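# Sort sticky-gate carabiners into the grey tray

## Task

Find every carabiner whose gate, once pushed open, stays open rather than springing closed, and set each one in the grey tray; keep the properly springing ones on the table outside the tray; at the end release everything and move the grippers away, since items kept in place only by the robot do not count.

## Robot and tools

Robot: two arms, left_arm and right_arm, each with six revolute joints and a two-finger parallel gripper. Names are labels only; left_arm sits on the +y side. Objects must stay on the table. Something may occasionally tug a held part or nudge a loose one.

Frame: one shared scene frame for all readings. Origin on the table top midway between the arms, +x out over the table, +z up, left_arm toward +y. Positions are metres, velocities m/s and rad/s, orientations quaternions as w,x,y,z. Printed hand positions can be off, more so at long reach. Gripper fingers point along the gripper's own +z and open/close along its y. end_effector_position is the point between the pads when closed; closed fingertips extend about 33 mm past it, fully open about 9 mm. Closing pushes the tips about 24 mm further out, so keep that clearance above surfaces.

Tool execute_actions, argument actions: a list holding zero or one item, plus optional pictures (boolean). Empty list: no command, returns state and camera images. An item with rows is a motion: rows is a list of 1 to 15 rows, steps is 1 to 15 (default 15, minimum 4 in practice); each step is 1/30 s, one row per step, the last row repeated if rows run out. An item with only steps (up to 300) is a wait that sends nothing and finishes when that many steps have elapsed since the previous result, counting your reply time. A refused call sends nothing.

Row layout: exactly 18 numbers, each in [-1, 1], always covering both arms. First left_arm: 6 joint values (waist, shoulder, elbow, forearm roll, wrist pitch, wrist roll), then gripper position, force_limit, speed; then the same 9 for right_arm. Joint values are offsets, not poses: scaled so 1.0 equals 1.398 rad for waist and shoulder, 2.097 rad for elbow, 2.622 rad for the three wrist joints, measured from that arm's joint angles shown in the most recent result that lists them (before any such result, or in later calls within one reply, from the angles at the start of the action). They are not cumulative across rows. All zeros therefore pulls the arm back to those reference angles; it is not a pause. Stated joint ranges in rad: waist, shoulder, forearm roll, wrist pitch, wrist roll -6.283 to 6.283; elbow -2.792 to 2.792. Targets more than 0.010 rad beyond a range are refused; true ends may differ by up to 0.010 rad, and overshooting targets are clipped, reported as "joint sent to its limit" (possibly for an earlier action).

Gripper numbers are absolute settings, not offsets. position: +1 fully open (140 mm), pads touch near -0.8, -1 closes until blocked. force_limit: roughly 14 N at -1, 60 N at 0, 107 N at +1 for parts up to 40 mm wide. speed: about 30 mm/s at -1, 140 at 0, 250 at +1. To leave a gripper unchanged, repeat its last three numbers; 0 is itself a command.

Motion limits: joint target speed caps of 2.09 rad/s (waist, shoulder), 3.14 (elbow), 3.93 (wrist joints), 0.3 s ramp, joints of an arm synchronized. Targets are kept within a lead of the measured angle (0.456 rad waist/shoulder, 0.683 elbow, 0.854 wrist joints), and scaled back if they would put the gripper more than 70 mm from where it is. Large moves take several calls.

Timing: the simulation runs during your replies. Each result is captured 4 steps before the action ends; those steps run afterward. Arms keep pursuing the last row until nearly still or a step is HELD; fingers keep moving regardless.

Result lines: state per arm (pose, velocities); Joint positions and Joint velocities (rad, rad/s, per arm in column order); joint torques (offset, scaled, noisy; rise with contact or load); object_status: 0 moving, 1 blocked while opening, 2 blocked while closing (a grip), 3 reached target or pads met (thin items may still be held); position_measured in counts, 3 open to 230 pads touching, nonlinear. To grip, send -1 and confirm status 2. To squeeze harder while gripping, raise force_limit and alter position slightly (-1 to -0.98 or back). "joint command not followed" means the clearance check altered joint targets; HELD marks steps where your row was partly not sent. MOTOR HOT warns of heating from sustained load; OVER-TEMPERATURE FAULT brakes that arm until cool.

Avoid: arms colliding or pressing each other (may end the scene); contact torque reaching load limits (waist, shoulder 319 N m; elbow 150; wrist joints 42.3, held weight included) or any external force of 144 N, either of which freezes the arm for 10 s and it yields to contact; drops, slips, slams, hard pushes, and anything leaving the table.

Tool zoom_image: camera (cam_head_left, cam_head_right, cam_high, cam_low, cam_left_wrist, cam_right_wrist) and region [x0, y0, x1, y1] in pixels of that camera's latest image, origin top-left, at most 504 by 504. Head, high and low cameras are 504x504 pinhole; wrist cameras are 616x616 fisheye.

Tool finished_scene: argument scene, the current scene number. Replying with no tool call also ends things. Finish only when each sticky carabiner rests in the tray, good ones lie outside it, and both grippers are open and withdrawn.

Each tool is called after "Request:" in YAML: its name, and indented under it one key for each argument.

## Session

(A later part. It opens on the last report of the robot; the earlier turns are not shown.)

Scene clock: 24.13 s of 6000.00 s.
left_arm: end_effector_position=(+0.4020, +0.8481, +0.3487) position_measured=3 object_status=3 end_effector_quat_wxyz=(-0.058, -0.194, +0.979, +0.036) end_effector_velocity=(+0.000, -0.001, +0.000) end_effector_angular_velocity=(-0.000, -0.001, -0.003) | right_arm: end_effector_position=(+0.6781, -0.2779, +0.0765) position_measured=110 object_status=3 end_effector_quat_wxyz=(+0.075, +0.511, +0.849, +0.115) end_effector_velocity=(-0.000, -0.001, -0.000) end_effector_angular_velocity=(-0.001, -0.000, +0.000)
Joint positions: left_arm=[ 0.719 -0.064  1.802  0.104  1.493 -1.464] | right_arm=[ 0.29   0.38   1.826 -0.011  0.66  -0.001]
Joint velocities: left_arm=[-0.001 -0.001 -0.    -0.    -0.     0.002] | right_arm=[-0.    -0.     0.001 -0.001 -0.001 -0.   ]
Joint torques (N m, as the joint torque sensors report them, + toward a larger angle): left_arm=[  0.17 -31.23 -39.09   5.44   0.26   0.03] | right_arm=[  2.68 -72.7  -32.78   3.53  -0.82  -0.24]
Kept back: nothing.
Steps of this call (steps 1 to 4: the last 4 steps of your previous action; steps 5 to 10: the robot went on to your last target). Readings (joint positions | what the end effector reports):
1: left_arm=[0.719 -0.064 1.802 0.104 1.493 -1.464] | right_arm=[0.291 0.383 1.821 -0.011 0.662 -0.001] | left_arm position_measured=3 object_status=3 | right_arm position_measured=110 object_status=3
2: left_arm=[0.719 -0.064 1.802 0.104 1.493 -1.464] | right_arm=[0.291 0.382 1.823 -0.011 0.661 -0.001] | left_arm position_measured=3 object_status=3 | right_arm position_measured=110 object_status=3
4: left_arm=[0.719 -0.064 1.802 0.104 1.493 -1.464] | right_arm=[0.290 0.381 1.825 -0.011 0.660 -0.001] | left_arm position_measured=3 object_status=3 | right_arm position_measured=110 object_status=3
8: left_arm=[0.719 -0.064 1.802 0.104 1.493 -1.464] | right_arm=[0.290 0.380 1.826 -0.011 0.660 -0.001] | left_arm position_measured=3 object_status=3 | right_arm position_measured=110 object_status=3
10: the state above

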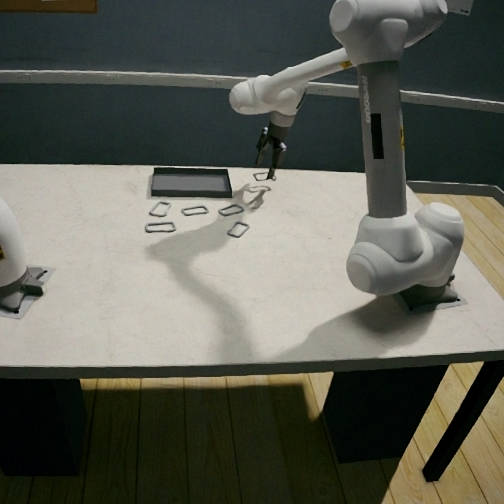

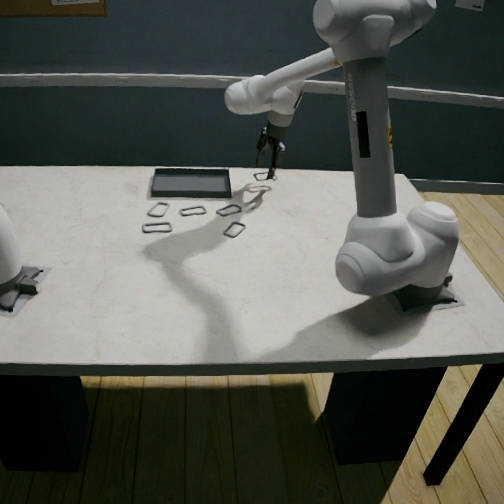

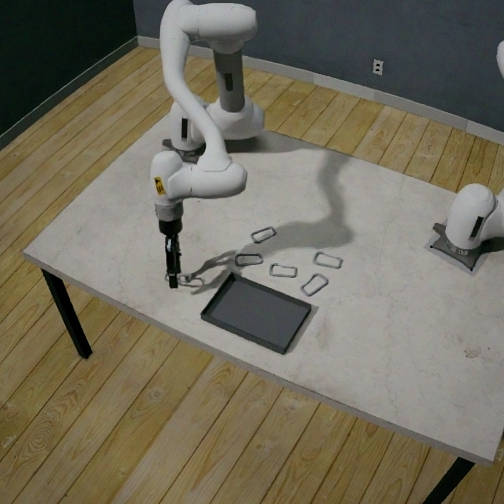

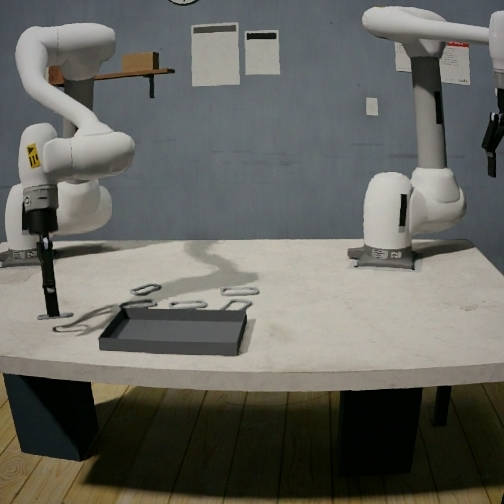

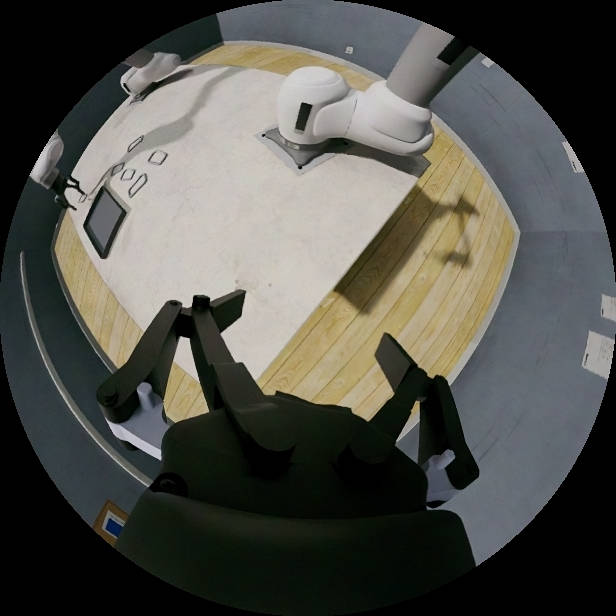

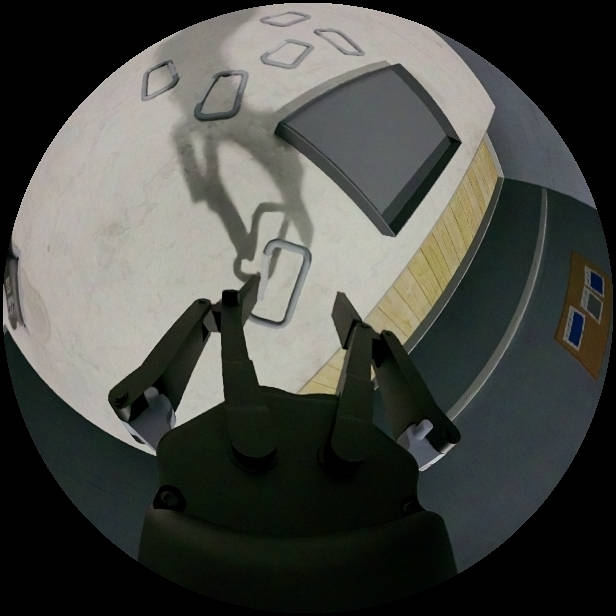

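Request:
zoom_image:
  camera: "cam_right_wrist"
  region: [220, 230, 320, 340]

Request:
zoom_image:
  camera: "cam_low"
  region: [10, 270, 110, 340]

Region (220, 230, 320, 340) of cam_right_wrist's 616x616 image, scaled by 4.582, with more detail than that image has; it fills the left 458 columns of this view, and the rest is white.

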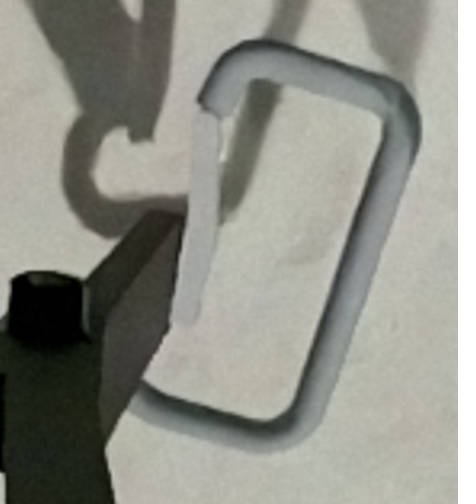

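Region (10, 270, 110, 340) of cam_low's 504x504 image, scaled by 5.040, with more detail than that image has; it fills the top 353 rows of this view, and the rest is white.

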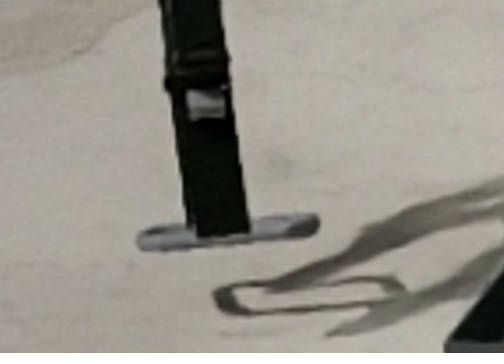

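Request:
execute_actions:
  actions:
    - {"rows":[[-0.5,0.2,0,-0.04,-0.13,0,-1,0,0.5,0,0,0,0,0.105,0,0.15,-0.5,0]],"steps":15}

Request:
execute_actions:
  actions:
    - {"steps":30}
  pictures: true

Scene clock: 26.37 s of 6000.00 s.
left_arm: end_effector_position=(+0.4981, +0.7872, +0.2987) position_measured=101 object_status=0 end_effector_quat_wxyz=(-0.042, -0.111, +0.993, +0.026) end_effector_velocity=(+0.275, -0.256, -0.145) end_effector_angular_velocity=(-0.073, -0.084, -0.562) | right_arm: end_effector_position=(+0.6002, -0.3191, +0.0640) position_measured=110 object_status=3 end_effector_quat_wxyz=(+0.006, +0.516, +0.856, +0.001) end_effector_velocity=(-0.035, -0.018, -0.001) end_effector_angular_velocity=(-0.055, +0.106, -0.001)
Joint positions: left_arm=[ 0.554  0.027  1.802  0.071  1.382 -1.464] | right_arm=[ 0.29   0.38   1.826 -0.011  0.928 -0.001]
Joint velocities: left_arm=[-0.565  0.255 -0.    -0.095 -0.31  -0.   ] | right_arm=[-0.     0.001 -0.     0.001  0.119 -0.   ]
Joint torques (N m, as the joint torque sensors report them, + toward a larger angle): left_arm=[  0.65 -45.26 -38.56   5.14   1.04  -0.06] | right_arm=[  3.09 -74.44 -33.01   3.56  -0.84  -0.4 ]
Steps of this call (steps 1 to 15: the robot went on to your last target; steps 16 to 56: nothing new was sent; steps 57 to 67: the first 11 steps of this action). Readings (joint positions | what the end effector reports):
57: left_arm=[0.719 -0.064 1.802 0.104 1.493 -1.464] | right_arm=[0.290 0.380 1.826 -0.011 0.660 -0.001] | left_arm position_measured=3 object_status=0 | right_arm position_measured=110 object_status=3
58: left_arm=[0.716 -0.062 1.802 0.104 1.490 -1.464] | right_arm=[0.290 0.380 1.826 -0.011 0.667 -0.001] | left_arm position_measured=7 object_status=0 | right_arm position_measured=110 object_status=3
60: left_arm=[0.687 -0.044 1.802 0.097 1.468 -1.464] | right_arm=[0.290 0.380 1.826 -0.011 0.723 -0.001] | left_arm position_measured=28 object_status=0 | right_arm position_measured=110 object_status=3
64: left_arm=[0.610 -0.000 1.802 0.081 1.415 -1.464] | right_arm=[0.290 0.380 1.826 -0.011 0.885 -0.001] | left_arm position_measured=70 object_status=0 | right_arm position_measured=110 object_status=3
67: the state above

Scene clock: 27.37 s of 6000.00 s.
left_arm: end_effector_position=(+0.6378, +0.4704, +0.1848) position_measured=233 object_status=3 end_effector_quat_wxyz=(-0.014, +0.145, +0.989, +0.001) end_effector_velocity=(+0.003, -0.029, -0.010) end_effector_angular_velocity=(-0.006, -0.003, -0.039) | right_arm: end_effector_position=(+0.5982, -0.3202, +0.0640) position_measured=110 object_status=3 end_effector_quat_wxyz=(+0.004, +0.516, +0.856, -0.002) end_effector_velocity=(+0.000, -0.000, +0.001) end_effector_angular_velocity=(-0.000, -0.001, +0.000)
Joint positions: left_arm=[ 0.023  0.215  1.802  0.     1.153 -1.464] | right_arm=[ 0.29   0.38   1.826 -0.011  0.935 -0.001]
Joint velocities: left_arm=[-0.042  0.015  0.    -0.005 -0.02  -0.001] | right_arm=[ 0.    -0.001 -0.    -0.     0.    -0.   ]
Joint torques (N m, as the joint torque sensors report them, + toward a larger angle): left_arm=[  4.   -65.81 -36.5    4.82   0.15   0.  ] | right_arm=[  1.77 -73.32 -31.85   3.84  -0.23  -0.44]
Kept back: nothing.
Steps of this call (steps 1 to 4: the last 4 steps of your previous action; steps 5 to 30: the robot went on to your last target). Readings (joint positions | what the end effector reports):
1: left_arm=[0.535 0.035 1.802 0.067 1.372 -1.464] | right_arm=[0.290 0.380 1.826 -0.011 0.931 -0.001] | left_arm position_measured=112 object_status=0 | right_arm position_measured=110 object_status=3
2: left_arm=[0.516 0.044 1.802 0.064 1.362 -1.464] | right_arm=[0.290 0.380 1.826 -0.011 0.933 -0.001] | left_arm position_measured=122 object_status=0 | right_arm position_measured=110 object_status=3
4: left_arm=[0.477 0.059 1.802 0.059 1.343 -1.464] | right_arm=[0.290 0.380 1.826 -0.011 0.934 -0.001] | left_arm position_measured=143 object_status=0 | right_arm position_measured=110 object_status=3
8: left_arm=[0.398 0.087 1.802 0.048 1.309 -1.464] | right_arm=[0.290 0.380 1.826 -0.011 0.935 -0.001] | left_arm position_measured=186 object_status=0 | right_arm position_measured=110 object_status=3
30: the state above

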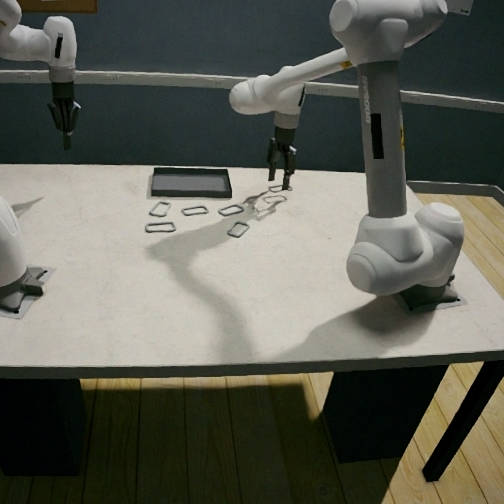

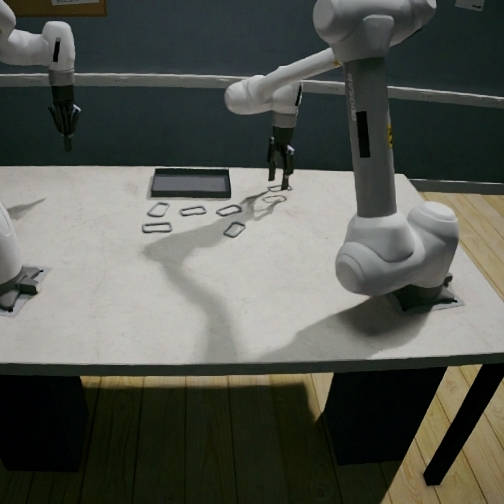

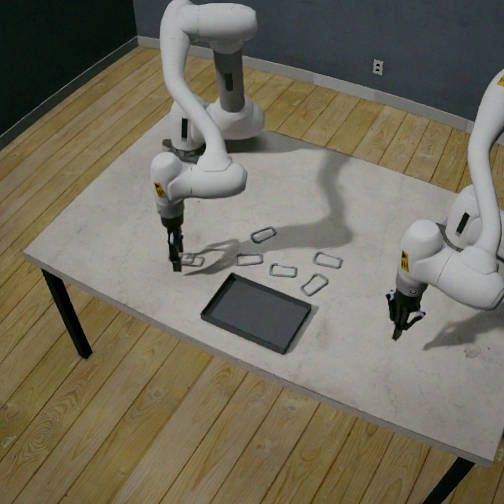

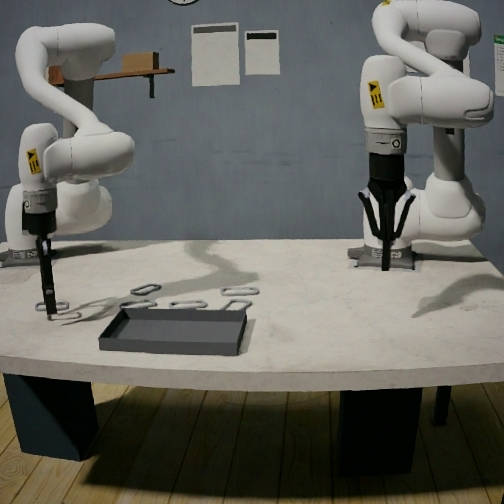

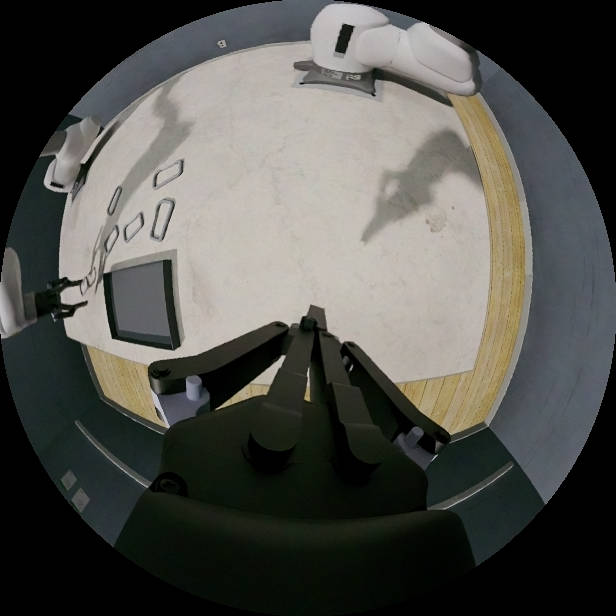

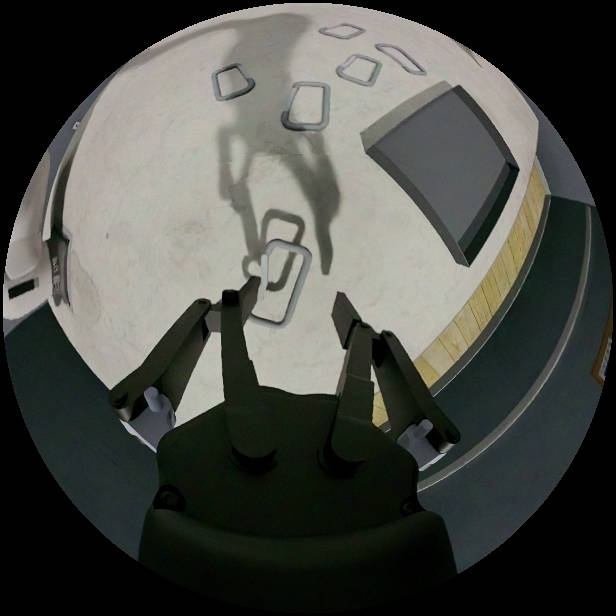

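Request:
execute_actions:
  actions:
    - {"rows":[[-0.343,-0.178,0.301,0,-0.347,0,-1,0,0.5,0,0,0,0,0,0,0.15,-0.5,0]],"steps":15}

Request:
execute_actions:
  actions:
    - {"steps":25}
  pictures: true

Scene clock: 28.37 s of 6000.00 s.
left_arm: end_effector_position=(+0.5838, +0.3730, +0.1297) position_measured=233 object_status=3 end_effector_quat_wxyz=(+0.080, +0.232, +0.969, -0.010) end_effector_velocity=(-0.217, -0.294, -0.160) end_effector_angular_velocity=(-0.233, -0.613, -0.590) | right_arm: end_effector_position=(+0.5982, -0.3202, +0.0640) position_measured=110 object_status=3 end_effector_quat_wxyz=(+0.004, +0.516, +0.856, -0.002) end_effector_velocity=(+0.000, +0.000, +0.002) end_effector_angular_velocity=(+0.001, -0.002, +0.001)
Joint positions: left_arm=[-0.154  0.124  2.035 -0.     0.821 -1.464] | right_arm=[ 0.29   0.38   1.826 -0.011  0.935 -0.001]
Joint velocities: left_arm=[-0.591 -0.307  0.776 -0.001 -1.125 -0.   ] | right_arm=[ 0.    -0.002 -0.     0.     0.    -0.001]
Joint torques (N m, as the joint torque sensors report them, + toward a larger angle): left_arm=[  0.02 -47.08 -33.66   4.48   0.15   0.02] | right_arm=[  4.67 -74.44 -32.25   3.8   -0.06  -0.25]
Steps of this call (steps 1 to 15: the robot went on to your last target; steps 16 to 19: nothing new was sent; steps 20 to 30: the first 11 steps of this action). Readings (joint positions | what the end effector reports):
20: left_arm=[0.020 0.216 1.802 -0.000 1.152 -1.464] | right_arm=[0.290 0.380 1.826 -0.011 0.935 -0.001] | left_arm position_measured=233 object_status=3 | right_arm position_measured=110 object_status=3
21: left_arm=[0.017 0.214 1.807 -0.000 1.144 -1.464] | right_arm=[0.290 0.380 1.826 -0.011 0.935 -0.001] | left_arm position_measured=233 object_status=3 | right_arm position_measured=110 object_status=3
23: left_arm=[-0.013 0.197 1.848 -0.000 1.089 -1.464] | right_arm=[0.290 0.380 1.826 -0.011 0.935 -0.001] | left_arm position_measured=233 object_status=3 | right_arm position_measured=110 object_status=3
27: left_arm=[-0.095 0.155 1.957 -0.000 0.934 -1.464] | right_arm=[0.290 0.380 1.826 -0.011 0.935 -0.001] | left_arm position_measured=233 object_status=3 | right_arm position_measured=110 object_status=3
30: the state above

Scene clock: 29.20 s of 6000.00 s.
left_arm: end_effector_position=(+0.4425, +0.2608, +0.0683) position_measured=233 object_status=3 end_effector_quat_wxyz=(+0.237, +0.365, +0.898, -0.068) end_effector_velocity=(-0.000, +0.000, +0.000) end_effector_angular_velocity=(-0.001, -0.001, +0.000) | right_arm: end_effector_position=(+0.5982, -0.3202, +0.0640) position_measured=110 object_status=3 end_effector_quat_wxyz=(+0.004, +0.516, +0.856, -0.002) end_effector_velocity=(+0.000, -0.000, -0.000) end_effector_angular_velocity=(-0.000, +0.000, +0.000)
Joint positions: left_arm=[-0.456 -0.034  2.433  0.     0.244 -1.464] | right_arm=[ 0.29   0.38   1.826 -0.011  0.935 -0.001]
Joint velocities: left_arm=[ 0.001 -0.001  0.001 -0.    -0.002  0.001] | right_arm=[-0.     0.001 -0.    -0.     0.    -0.   ]
Joint torques (N m, as the joint torque sensors report them, + toward a larger angle): left_arm=[  2.09 -22.24 -28.47   3.77  -1.2    0.02] | right_arm=[  3.19 -73.2  -32.11   3.67  -0.19  -0.37]
Kept back: nothing.
Steps of this call (steps 1 to 4: the last 4 steps of your previous action; steps 5 to 25: the robot went on to your last target). Readings (joint positions | what the end effector reports):
1: left_arm=[-0.174 0.113 2.061 -0.000 0.783 -1.464] | right_arm=[0.290 0.380 1.826 -0.011 0.935 -0.001] | left_arm position_measured=233 object_status=3 | right_arm position_measured=110 object_status=3
2: left_arm=[-0.194 0.103 2.088 -0.000 0.744 -1.464] | right_arm=[0.290 0.380 1.826 -0.011 0.935 -0.001] | left_arm position_measured=233 object_status=3 | right_arm position_measured=110 object_status=3
4: left_arm=[-0.235 0.082 2.141 -0.000 0.667 -1.464] | right_arm=[0.290 0.380 1.826 -0.011 0.935 -0.001] | left_arm position_measured=233 object_status=3 | right_arm position_measured=110 object_status=3
8: left_arm=[-0.318 0.038 2.250 -0.000 0.508 -1.464] | right_arm=[0.290 0.380 1.826 -0.011 0.935 -0.001] | left_arm position_measured=233 object_status=3 | right_arm position_measured=110 object_status=3
25: the state above

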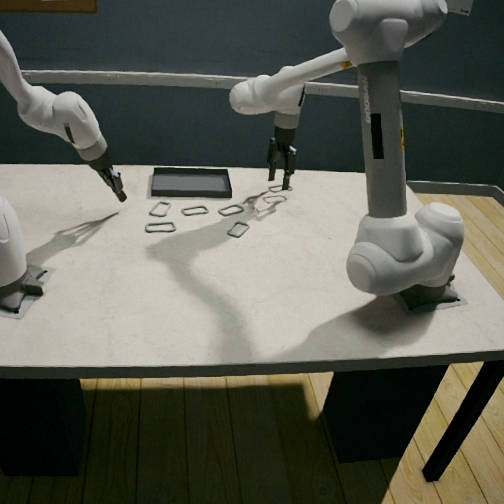

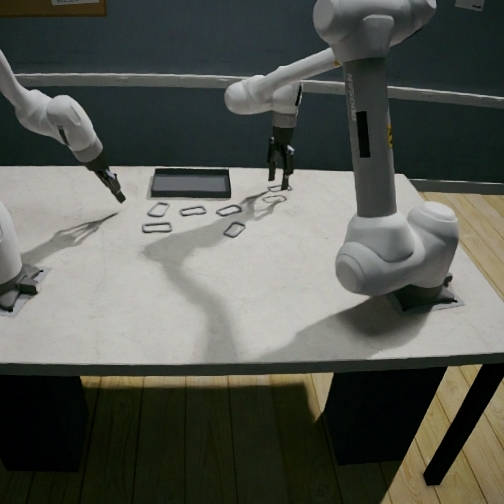

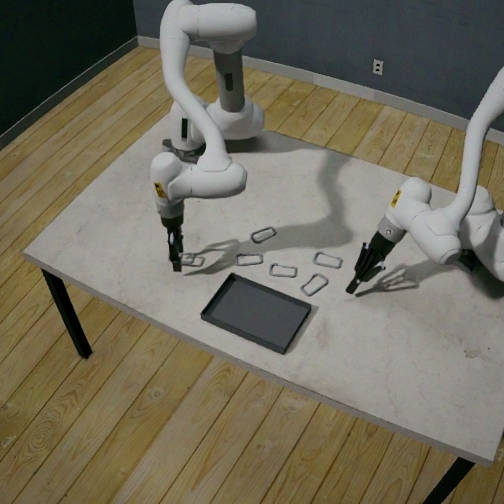

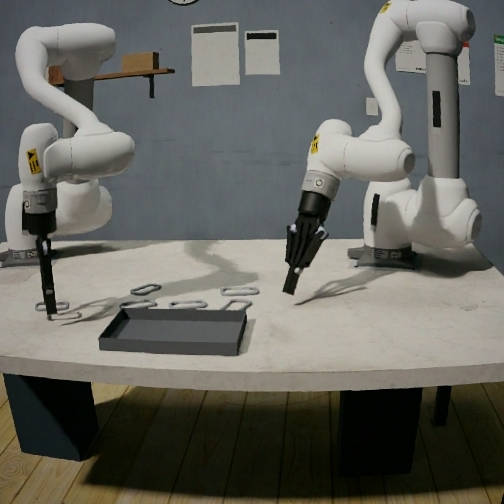

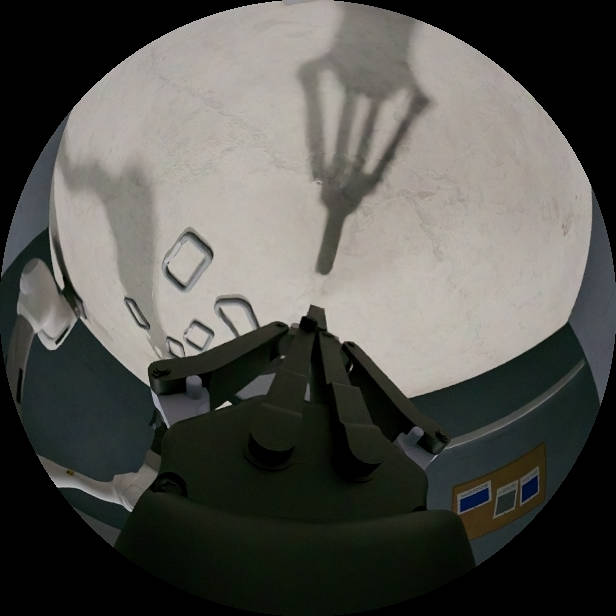

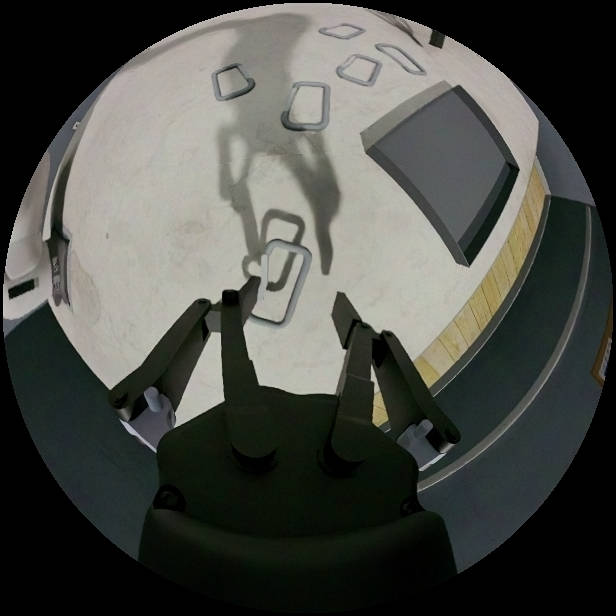

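Request:
execute_actions:
  actions:
    - {"rows":[[0,-0.062,0.068,0,-0.021,0,-1,0,0.5,0,-0.03,-0.013,0,0.026,0,0.15,-0.5,0]],"steps":15}

Request:
execute_actions:
  actions:
    - {"steps":8}

Scene clock: 30.00 s of 6000.00 s.
left_arm: end_effector_position=(+0.3826, +0.3076, +0.0441) position_measured=233 object_status=3 end_effector_quat_wxyz=(+0.237, +0.365, +0.898, -0.068) end_effector_velocity=(-0.014, +0.011, -0.006) end_effector_angular_velocity=(+0.001, +0.001, -0.002) | right_arm: end_effector_position=(+0.5964, -0.3213, +0.1045) position_measured=110 object_status=3 end_effector_quat_wxyz=(+0.004, +0.517, +0.856, -0.002) end_effector_velocity=(-0.000, -0.000, +0.007) end_effector_angular_velocity=(-0.000, -0.000, -0.001)
Joint positions: left_arm=[-0.456 -0.119  2.573  0.     0.189 -1.464] | right_arm=[ 0.29   0.339  1.799 -0.011  1.003 -0.001]
Joint velocities: left_arm=[-0.001 -0.019  0.032 -0.    -0.012  0.001] | right_arm=[ 0.    -0.006 -0.005 -0.     0.011  0.001]
Joint torques (N m, as the joint torque sensors report them, + toward a larger angle): left_arm=[ -1.29 -11.91 -26.78   3.68  -0.86  -0.04] | right_arm=[  5.34 -69.03 -33.04   3.45   0.1   -0.02]
Steps of this call (steps 1 to 13: the robot went on to your last target; steps 14 to 24: the first 11 steps of this action). Readings (joint positions | what the end effector reports):
14: left_arm=[-0.456 -0.034 2.433 0.000 0.243 -1.464] | right_arm=[0.290 0.380 1.826 -0.011 0.935 -0.001] | left_arm position_measured=233 object_status=3 | right_arm position_measured=110 object_status=3
15: left_arm=[-0.456 -0.037 2.438 0.000 0.241 -1.464] | right_arm=[0.290 0.377 1.824 -0.011 0.942 -0.001] | left_arm position_measured=233 object_status=3 | right_arm position_measured=110 object_status=3
17: left_arm=[-0.456 -0.064 2.482 0.000 0.224 -1.464] | right_arm=[0.290 0.356 1.810 -0.011 0.975 -0.001] | left_arm position_measured=233 object_status=3 | right_arm position_measured=110 object_status=3
21: left_arm=[-0.456 -0.114 2.564 0.000 0.193 -1.464] | right_arm=[0.290 0.340 1.800 -0.011 1.000 -0.001] | left_arm position_measured=233 object_status=3 | right_arm position_measured=110 object_status=3
24: the state above

Scene clock: 30.27 s of 6000.00 s.
left_arm: end_effector_position=(+0.3816, +0.3085, +0.0436) position_measured=233 object_status=3 end_effector_quat_wxyz=(+0.237, +0.365, +0.898, -0.068) end_effector_velocity=(+0.000, +0.001, +0.000) end_effector_angular_velocity=(+0.000, -0.000, +0.002) | right_arm: end_effector_position=(+0.5964, -0.3213, +0.1050) position_measured=110 object_status=3 end_effector_quat_wxyz=(+0.004, +0.517, +0.856, -0.002) end_effector_velocity=(-0.000, +0.000, +0.001) end_effector_angular_velocity=(+0.001, -0.000, +0.000)
Joint positions: left_arm=[-0.456 -0.12   2.575  0.     0.189 -1.464] | right_arm=[ 0.29   0.338  1.799 -0.011  1.003 -0.001]
Joint velocities: left_arm=[ 0.002 -0.001  0.001  0.    -0.     0.   ] | right_arm=[ 0.001 -0.001 -0.     0.     0.    -0.   ]
Joint torques (N m, as the joint torque sensors report them, + toward a larger angle): left_arm=[  0.03 -12.01 -26.6    3.55  -1.08   0.02] | right_arm=[  2.9  -72.   -34.17   3.71   0.01  -0.15]
Kept back: nothing.
Steps of this call (steps 1 to 4: the last 4 steps of your previous action; steps 5 to 8: the robot went on to your last target). Readings (joint positions | what the end effector reports):
1: left_arm=[-0.456 -0.120 2.574 0.000 0.189 -1.464] | right_arm=[0.290 0.338 1.799 -0.011 1.003 -0.001] | left_arm position_measured=233 object_status=3 | right_arm position_measured=110 object_status=3
2: left_arm=[-0.456 -0.120 2.574 0.000 0.189 -1.464] | right_arm=[0.290 0.338 1.799 -0.011 1.003 -0.001] | left_arm position_measured=233 object_status=3 | right_arm position_measured=110 object_status=3
4: left_arm=[-0.456 -0.120 2.575 0.000 0.189 -1.464] | right_arm=[0.290 0.338 1.799 -0.011 1.003 -0.001] | left_arm position_measured=233 object_status=3 | right_arm position_measured=110 object_status=3
8: the state above

Request:
execute_actions:
  actions:
    - {"rows":[[0,0,0,0,0,0,-1,0,0.5,0.434,0.404,-0.441,0,0.138,0.069,0.15,-0.5,0]],"steps":15}

Request:
execute_actions:
  actions:
    - {"steps":30}
  pictures: true

Scene clock: 31.00 s of 6000.00 s.
left_arm: end_effector_position=(+0.3815, +0.3085, +0.0436) position_measured=233 object_status=3 end_effector_quat_wxyz=(+0.237, +0.365, +0.898, -0.068) end_effector_velocity=(+0.000, -0.000, +0.000) end_effector_angular_velocity=(-0.000, -0.001, -0.001) | right_arm: end_effector_position=(+0.6164, -0.1910, +0.1050) position_measured=110 object_status=3 end_effector_quat_wxyz=(-0.002, +0.478, +0.878, -0.015) end_effector_velocity=(+0.024, +0.425, -0.016) end_effector_angular_velocity=(-0.030, +0.034, +0.300)
Joint positions: left_arm=[-0.456 -0.121  2.575  0.     0.189 -1.464] | right_arm=[ 0.43   0.478  1.588 -0.011  1.104  0.049]
Joint velocities: left_arm=[-0.    -0.001 -0.    -0.    -0.     0.001] | right_arm=[ 0.434  0.431 -0.648  0.     0.263  0.131]
Joint torques (N m, as the joint torque sensors report them, + toward a larger angle): left_arm=[  0.37 -12.75 -26.13   3.53  -0.98  -0.03] | right_arm=[  3.74 -84.35 -33.99   3.8   -0.04  -0.43]
Steps of this call (steps 1 to 11: the robot went on to your last target; steps 12 to 22: the first 11 steps of this action). Readings (joint positions | what the end effector reports):
12: left_arm=[-0.456 -0.121 2.575 0.000 0.189 -1.464] | right_arm=[0.290 0.338 1.799 -0.011 1.003 -0.001] | left_arm position_measured=233 object_status=3 | right_arm position_measured=110 object_status=3
13: left_arm=[-0.456 -0.121 2.575 0.000 0.189 -1.464] | right_arm=[0.293 0.341 1.793 -0.011 1.007 -0.000] | left_arm position_measured=233 object_status=3 | right_arm position_measured=110 object_status=3
15: left_arm=[-0.456 -0.121 2.575 0.000 0.189 -1.464] | right_arm=[0.322 0.370 1.750 -0.011 1.029 0.011] | left_arm position_measured=233 object_status=3 | right_arm position_measured=110 object_status=3
19: left_arm=[-0.456 -0.121 2.575 0.000 0.189 -1.464] | right_arm=[0.385 0.433 1.655 -0.011 1.076 0.035] | left_arm position_measured=233 object_status=3 | right_arm position_measured=110 object_status=3
22: the state above

Scene clock: 32.00 s of 6000.00 s.
left_arm: end_effector_position=(+0.3816, +0.3085, +0.0436) position_measured=233 object_status=3 end_effector_quat_wxyz=(+0.237, +0.365, +0.898, -0.068) end_effector_velocity=(+0.000, +0.001, -0.000) end_effector_angular_velocity=(-0.000, +0.001, +0.003) | right_arm: end_effector_position=(+0.5169, +0.1959, +0.0960) position_measured=110 object_status=3 end_effector_quat_wxyz=(+0.004, +0.353, +0.936, -0.005) end_effector_velocity=(+0.031, -0.016, +0.016) end_effector_angular_velocity=(+0.014, -0.009, -0.035)
Joint positions: left_arm=[-0.456 -0.121  2.575  0.     0.189 -1.464] | right_arm=[ 0.816  0.83   0.998 -0.011  1.321  0.158]
Joint velocities: left_arm=[ 0.002  0.     0.    -0.001 -0.     0.   ] | right_arm=[-0.035 -0.015 -0.002  0.     0.     0.   ]
Joint torques (N m, as the joint torque sensors report them, + toward a larger angle): left_arm=[ -0.07 -12.98 -26.07   3.63  -1.1    0.01] | right_arm=[  66.11 -115.85  -33.58    5.11    0.44   -0.34]
Kept back: nothing.
Steps of this call (steps 1 to 4: the last 4 steps of your previous action; steps 5 to 30: the robot went on to your last target). Readings (joint positions | what the end effector reports):
1: left_arm=[-0.456 -0.121 2.575 0.000 0.189 -1.464] | right_arm=[0.444 0.492 1.566 -0.011 1.113 0.053] | left_arm position_measured=233 object_status=3 | right_arm position_measured=110 object_status=3
2: left_arm=[-0.456 -0.121 2.575 0.000 0.189 -1.464] | right_arm=[0.459 0.506 1.545 -0.011 1.122 0.058] | left_arm position_measured=233 object_status=3 | right_arm position_measured=110 object_status=3
4: left_arm=[-0.456 -0.121 2.575 0.000 0.189 -1.464] | right_arm=[0.487 0.532 1.501 -0.011 1.137 0.066] | left_arm position_measured=233 object_status=3 | right_arm position_measured=110 object_status=3
8: left_arm=[-0.456 -0.121 2.575 0.000 0.189 -1.464] | right_arm=[0.544 0.583 1.415 -0.011 1.169 0.081] | left_arm position_measured=233 object_status=3 | right_arm position_measured=110 object_status=3
29: left_arm=[-0.456 -0.121 2.575 0.000 0.189 -1.464] | right_arm=[0.818 0.831 0.998 -0.010 1.321 0.158] | left_arm position_measured=233 object_status=3 | right_arm position_measured=110 object_status=3 HELD
30: the state above HELD
A step was HELD (marked above), so your last target was given up. An arm can still carry out its HELD step.
joint command not followed: on one or more control steps a check withheld the commanded joint targets of the right arm, and it was not sent them on those steps. On the call's last step the targets were still withheld.
cause: the commanded joint targets would bring a part of the robot too close to another arm (a part of this arm just beyond joint 4 (forearm roll) and a part of the other arm just beyond its joint 5 (wrist pitch)); next, command targets that bring no part of the robot closer to that arm.

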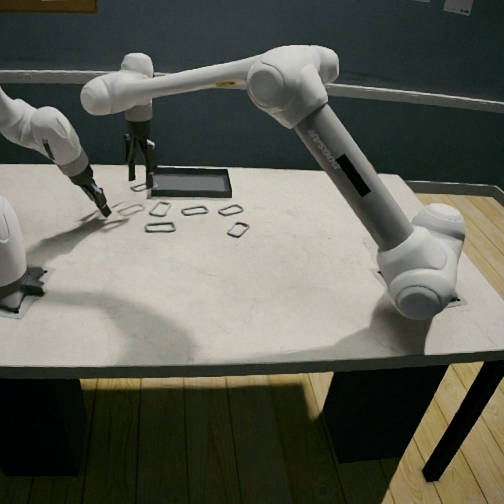

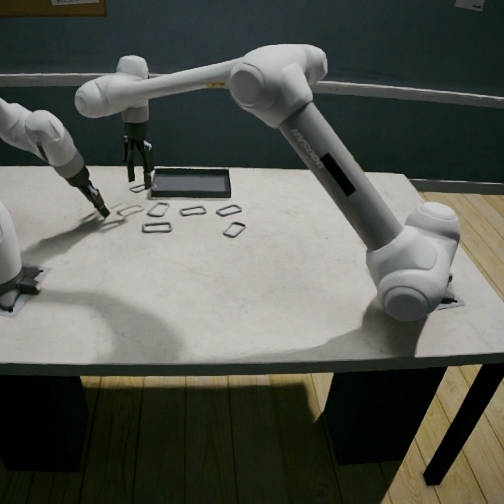

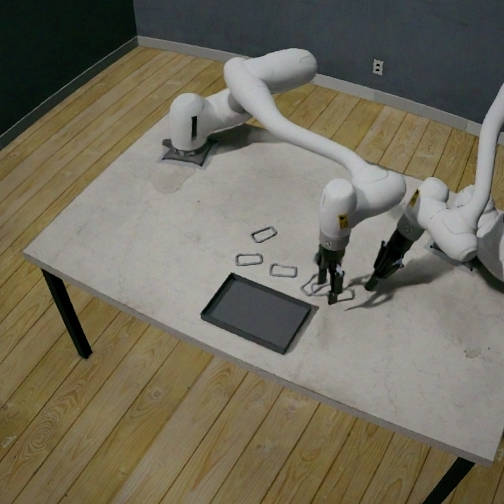

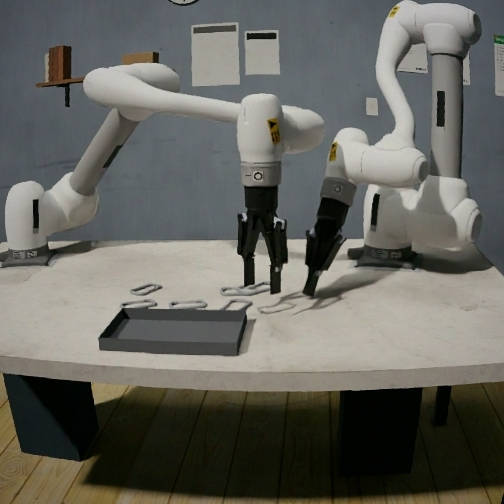

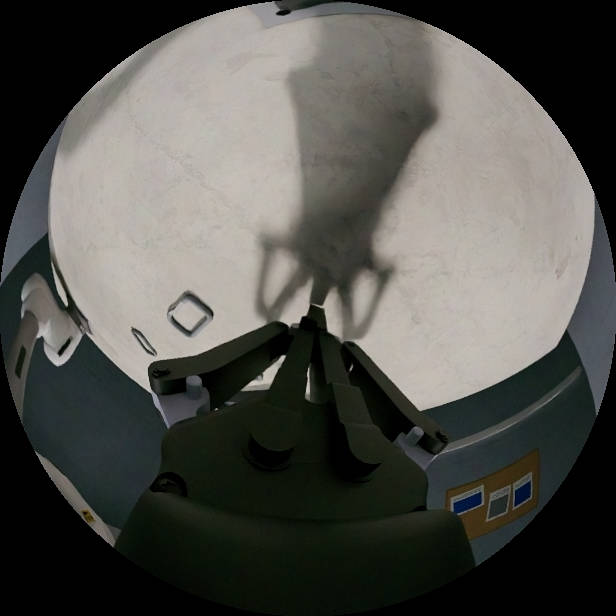

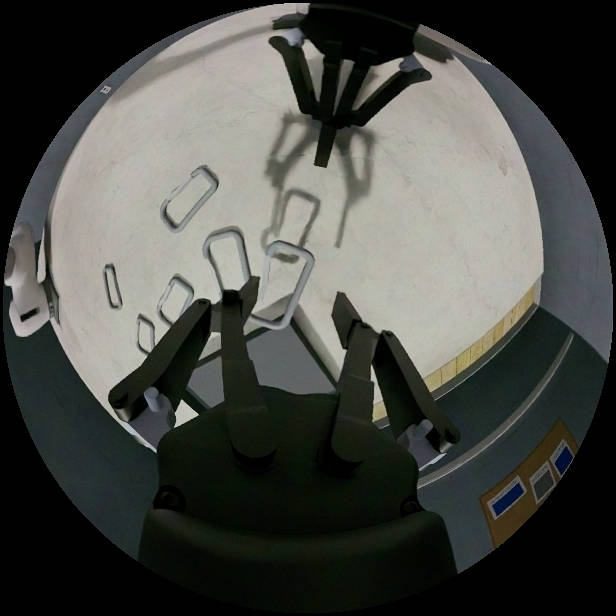

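Request:
execute_actions:
  actions:
    - {"rows":[[0,0,0,0,0,0,-1,0,0.5,-0.075,0.164,-0.212,0,0.079,-0.104,0.15,-0.5,0]],"steps":15}

Request:
execute_actions:
  actions:
    - {"steps":12}

Scene clock: 32.87 s of 6000.00 s.
left_arm: end_effector_position=(+0.3816, +0.3085, +0.0436) position_measured=233 object_status=3 end_effector_quat_wxyz=(+0.237, +0.365, +0.898, -0.068) end_effector_velocity=(-0.000, -0.001, +0.000) end_effector_angular_velocity=(-0.001, +0.000, -0.001) | right_arm: end_effector_position=(+0.5225, +0.1976, +0.0971) position_measured=110 object_status=3 end_effector_quat_wxyz=(+0.004, +0.350, +0.937, -0.004) end_effector_velocity=(+0.038, +0.013, +0.003) end_effector_angular_velocity=(+0.002, -0.000, +0.041)
Joint positions: left_arm=[-0.456 -0.12   2.575  0.     0.189 -1.464] | right_arm=[ 0.813  0.837  0.984 -0.011  1.327  0.149]
Joint velocities: left_arm=[-0.002 -0.     0.    -0.001 -0.     0.   ] | right_arm=[-0.025  0.055 -0.108  0.     0.05  -0.067]
Joint torques (N m, as the joint torque sensors report them, + toward a larger angle): left_arm=[  0.06 -12.43 -26.03   3.61  -1.06  -0.01] | right_arm=[   1.81 -117.71  -40.39    4.31   -0.48   -0.46]
Steps of this call (steps 1 to 15: nothing new was sent; steps 16 to 26: the first 11 steps of this action). Readings (joint positions | what the end effector reports):
16: left_arm=[-0.456 -0.120 2.575 0.000 0.189 -1.464] | right_arm=[0.816 0.830 0.998 -0.011 1.320 0.157] | left_arm position_measured=233 object_status=3 | right_arm position_measured=110 object_status=3
17: left_arm=[-0.456 -0.120 2.575 0.000 0.189 -1.464] | right_arm=[0.816 0.830 0.998 -0.011 1.320 0.157] | left_arm position_measured=233 object_status=3 | right_arm position_measured=110 object_status=3
19: left_arm=[-0.456 -0.120 2.575 0.000 0.189 -1.464] | right_arm=[0.816 0.830 0.997 -0.011 1.320 0.157] | left_arm position_measured=233 object_status=3 | right_arm position_measured=110 object_status=3
23: left_arm=[-0.456 -0.120 2.575 0.000 0.189 -1.464] | right_arm=[0.814 0.833 0.992 -0.011 1.323 0.154] | left_arm position_measured=233 object_status=3 | right_arm position_measured=110 object_status=3
26: the state above

Scene clock: 33.27 s of 6000.00 s.
left_arm: end_effector_position=(+0.3816, +0.3085, +0.0436) position_measured=233 object_status=3 end_effector_quat_wxyz=(+0.237, +0.365, +0.898, -0.068) end_effector_velocity=(+0.001, +0.001, -0.000) end_effector_angular_velocity=(+0.001, +0.000, +0.001) | right_arm: end_effector_position=(+0.5480, +0.2054, +0.0985) position_measured=110 object_status=3 end_effector_quat_wxyz=(+0.004, +0.338, +0.941, -0.004) end_effector_velocity=(+0.068, +0.019, +0.002) end_effector_angular_velocity=(+0.000, -0.000, +0.073)
Joint positions: left_arm=[-0.456 -0.12   2.575  0.     0.189 -1.464] | right_arm=[ 0.796  0.874  0.912 -0.011  1.36   0.105]
Joint velocities: left_arm=[ 0.002  0.001 -0.     0.001 -0.     0.   ] | right_arm=[-0.045  0.102 -0.193 -0.     0.09  -0.119]
Joint torques (N m, as the joint torque sensors report them, + toward a larger angle): left_arm=[ -0.55 -12.29 -25.96   3.64  -1.05  -0.03] | right_arm=[   2.32 -119.8   -40.03    4.4    -0.13   -0.54]
Kept back: nothing.
Steps of this call (steps 1 to 4: the last 4 steps of your previous action; steps 5 to 12: the robot went on to your last target). Readings (joint positions | what the end effector reports):
1: left_arm=[-0.456 -0.120 2.575 0.000 0.189 -1.464] | right_arm=[0.812 0.839 0.979 -0.011 1.329 0.146] | left_arm position_measured=233 object_status=3 | right_arm position_measured=110 object_status=3
2: left_arm=[-0.456 -0.120 2.575 0.000 0.189 -1.464] | right_arm=[0.810 0.842 0.975 -0.011 1.331 0.143] | left_arm position_measured=233 object_status=3 | right_arm position_measured=110 object_status=3
4: left_arm=[-0.456 -0.120 2.575 0.000 0.189 -1.464] | right_arm=[0.808 0.848 0.963 -0.011 1.336 0.136] | left_arm position_measured=233 object_status=3 | right_arm position_measured=110 object_status=3
8: left_arm=[-0.456 -0.120 2.575 0.000 0.189 -1.464] | right_arm=[0.802 0.861 0.938 -0.011 1.348 0.121] | left_arm position_measured=233 object_status=3 | right_arm position_measured=110 object_status=3
12: the state above

Request:
execute_actions:
  actions:
    - {"steps":40}

Scene clock: 34.60 s of 6000.00 s.
left_arm: end_effector_position=(+0.3816, +0.3085, +0.0436) position_measured=233 object_status=3 end_effector_quat_wxyz=(+0.237, +0.365, +0.898, -0.068) end_effector_velocity=(+0.000, -0.000, +0.000) end_effector_angular_velocity=(+0.000, -0.001, -0.001) | right_arm: end_effector_position=(+0.6380, +0.2197, +0.1004) position_measured=110 object_status=3 end_effector_quat_wxyz=(+0.005, +0.291, +0.957, -0.002) end_effector_velocity=(+0.063, +0.003, -0.000) end_effector_angular_velocity=(+0.002, -0.001, +0.073)
Joint positions: left_arm=[-0.456 -0.121  2.575  0.     0.189 -1.464] | right_arm=[ 0.734  1.011  0.648 -0.011  1.483 -0.057]
Joint velocities: left_arm=[-0. -0.  0.  0. -0.  0.] | right_arm=[-0.045  0.1   -0.194  0.     0.09  -0.119]
Joint torques (N m, as the joint torque sensors report them, + toward a larger angle): left_arm=[  0.44 -12.52 -26.06   3.49  -1.12   0.11] | right_arm=[   5.26 -132.12  -40.13    4.36   -0.12   -0.66]
Kept back: nothing.
Steps of this call (steps 1 to 40: the robot went on to your last target). Readings (joint positions | what the end effector reports):
1: left_arm=[-0.456 -0.120 2.575 0.000 0.189 -1.464] | right_arm=[0.794 0.878 0.905 -0.011 1.363 0.101] | left_arm position_measured=233 object_status=3 | right_arm position_measured=110 object_status=3
2: left_arm=[-0.456 -0.120 2.575 0.000 0.189 -1.464] | right_arm=[0.793 0.881 0.899 -0.011 1.366 0.096] | left_arm position_measured=233 object_status=3 | right_arm position_measured=110 object_status=3
4: left_arm=[-0.456 -0.120 2.575 0.000 0.189 -1.464] | right_arm=[0.790 0.888 0.885 -0.011 1.373 0.088] | left_arm position_measured=233 object_status=3 | right_arm position_measured=110 object_status=3
8: left_arm=[-0.456 -0.120 2.575 0.000 0.189 -1.464] | right_arm=[0.783 0.901 0.859 -0.011 1.385 0.072] | left_arm position_measured=233 object_status=3 | right_arm position_measured=110 object_status=3
40: the state above


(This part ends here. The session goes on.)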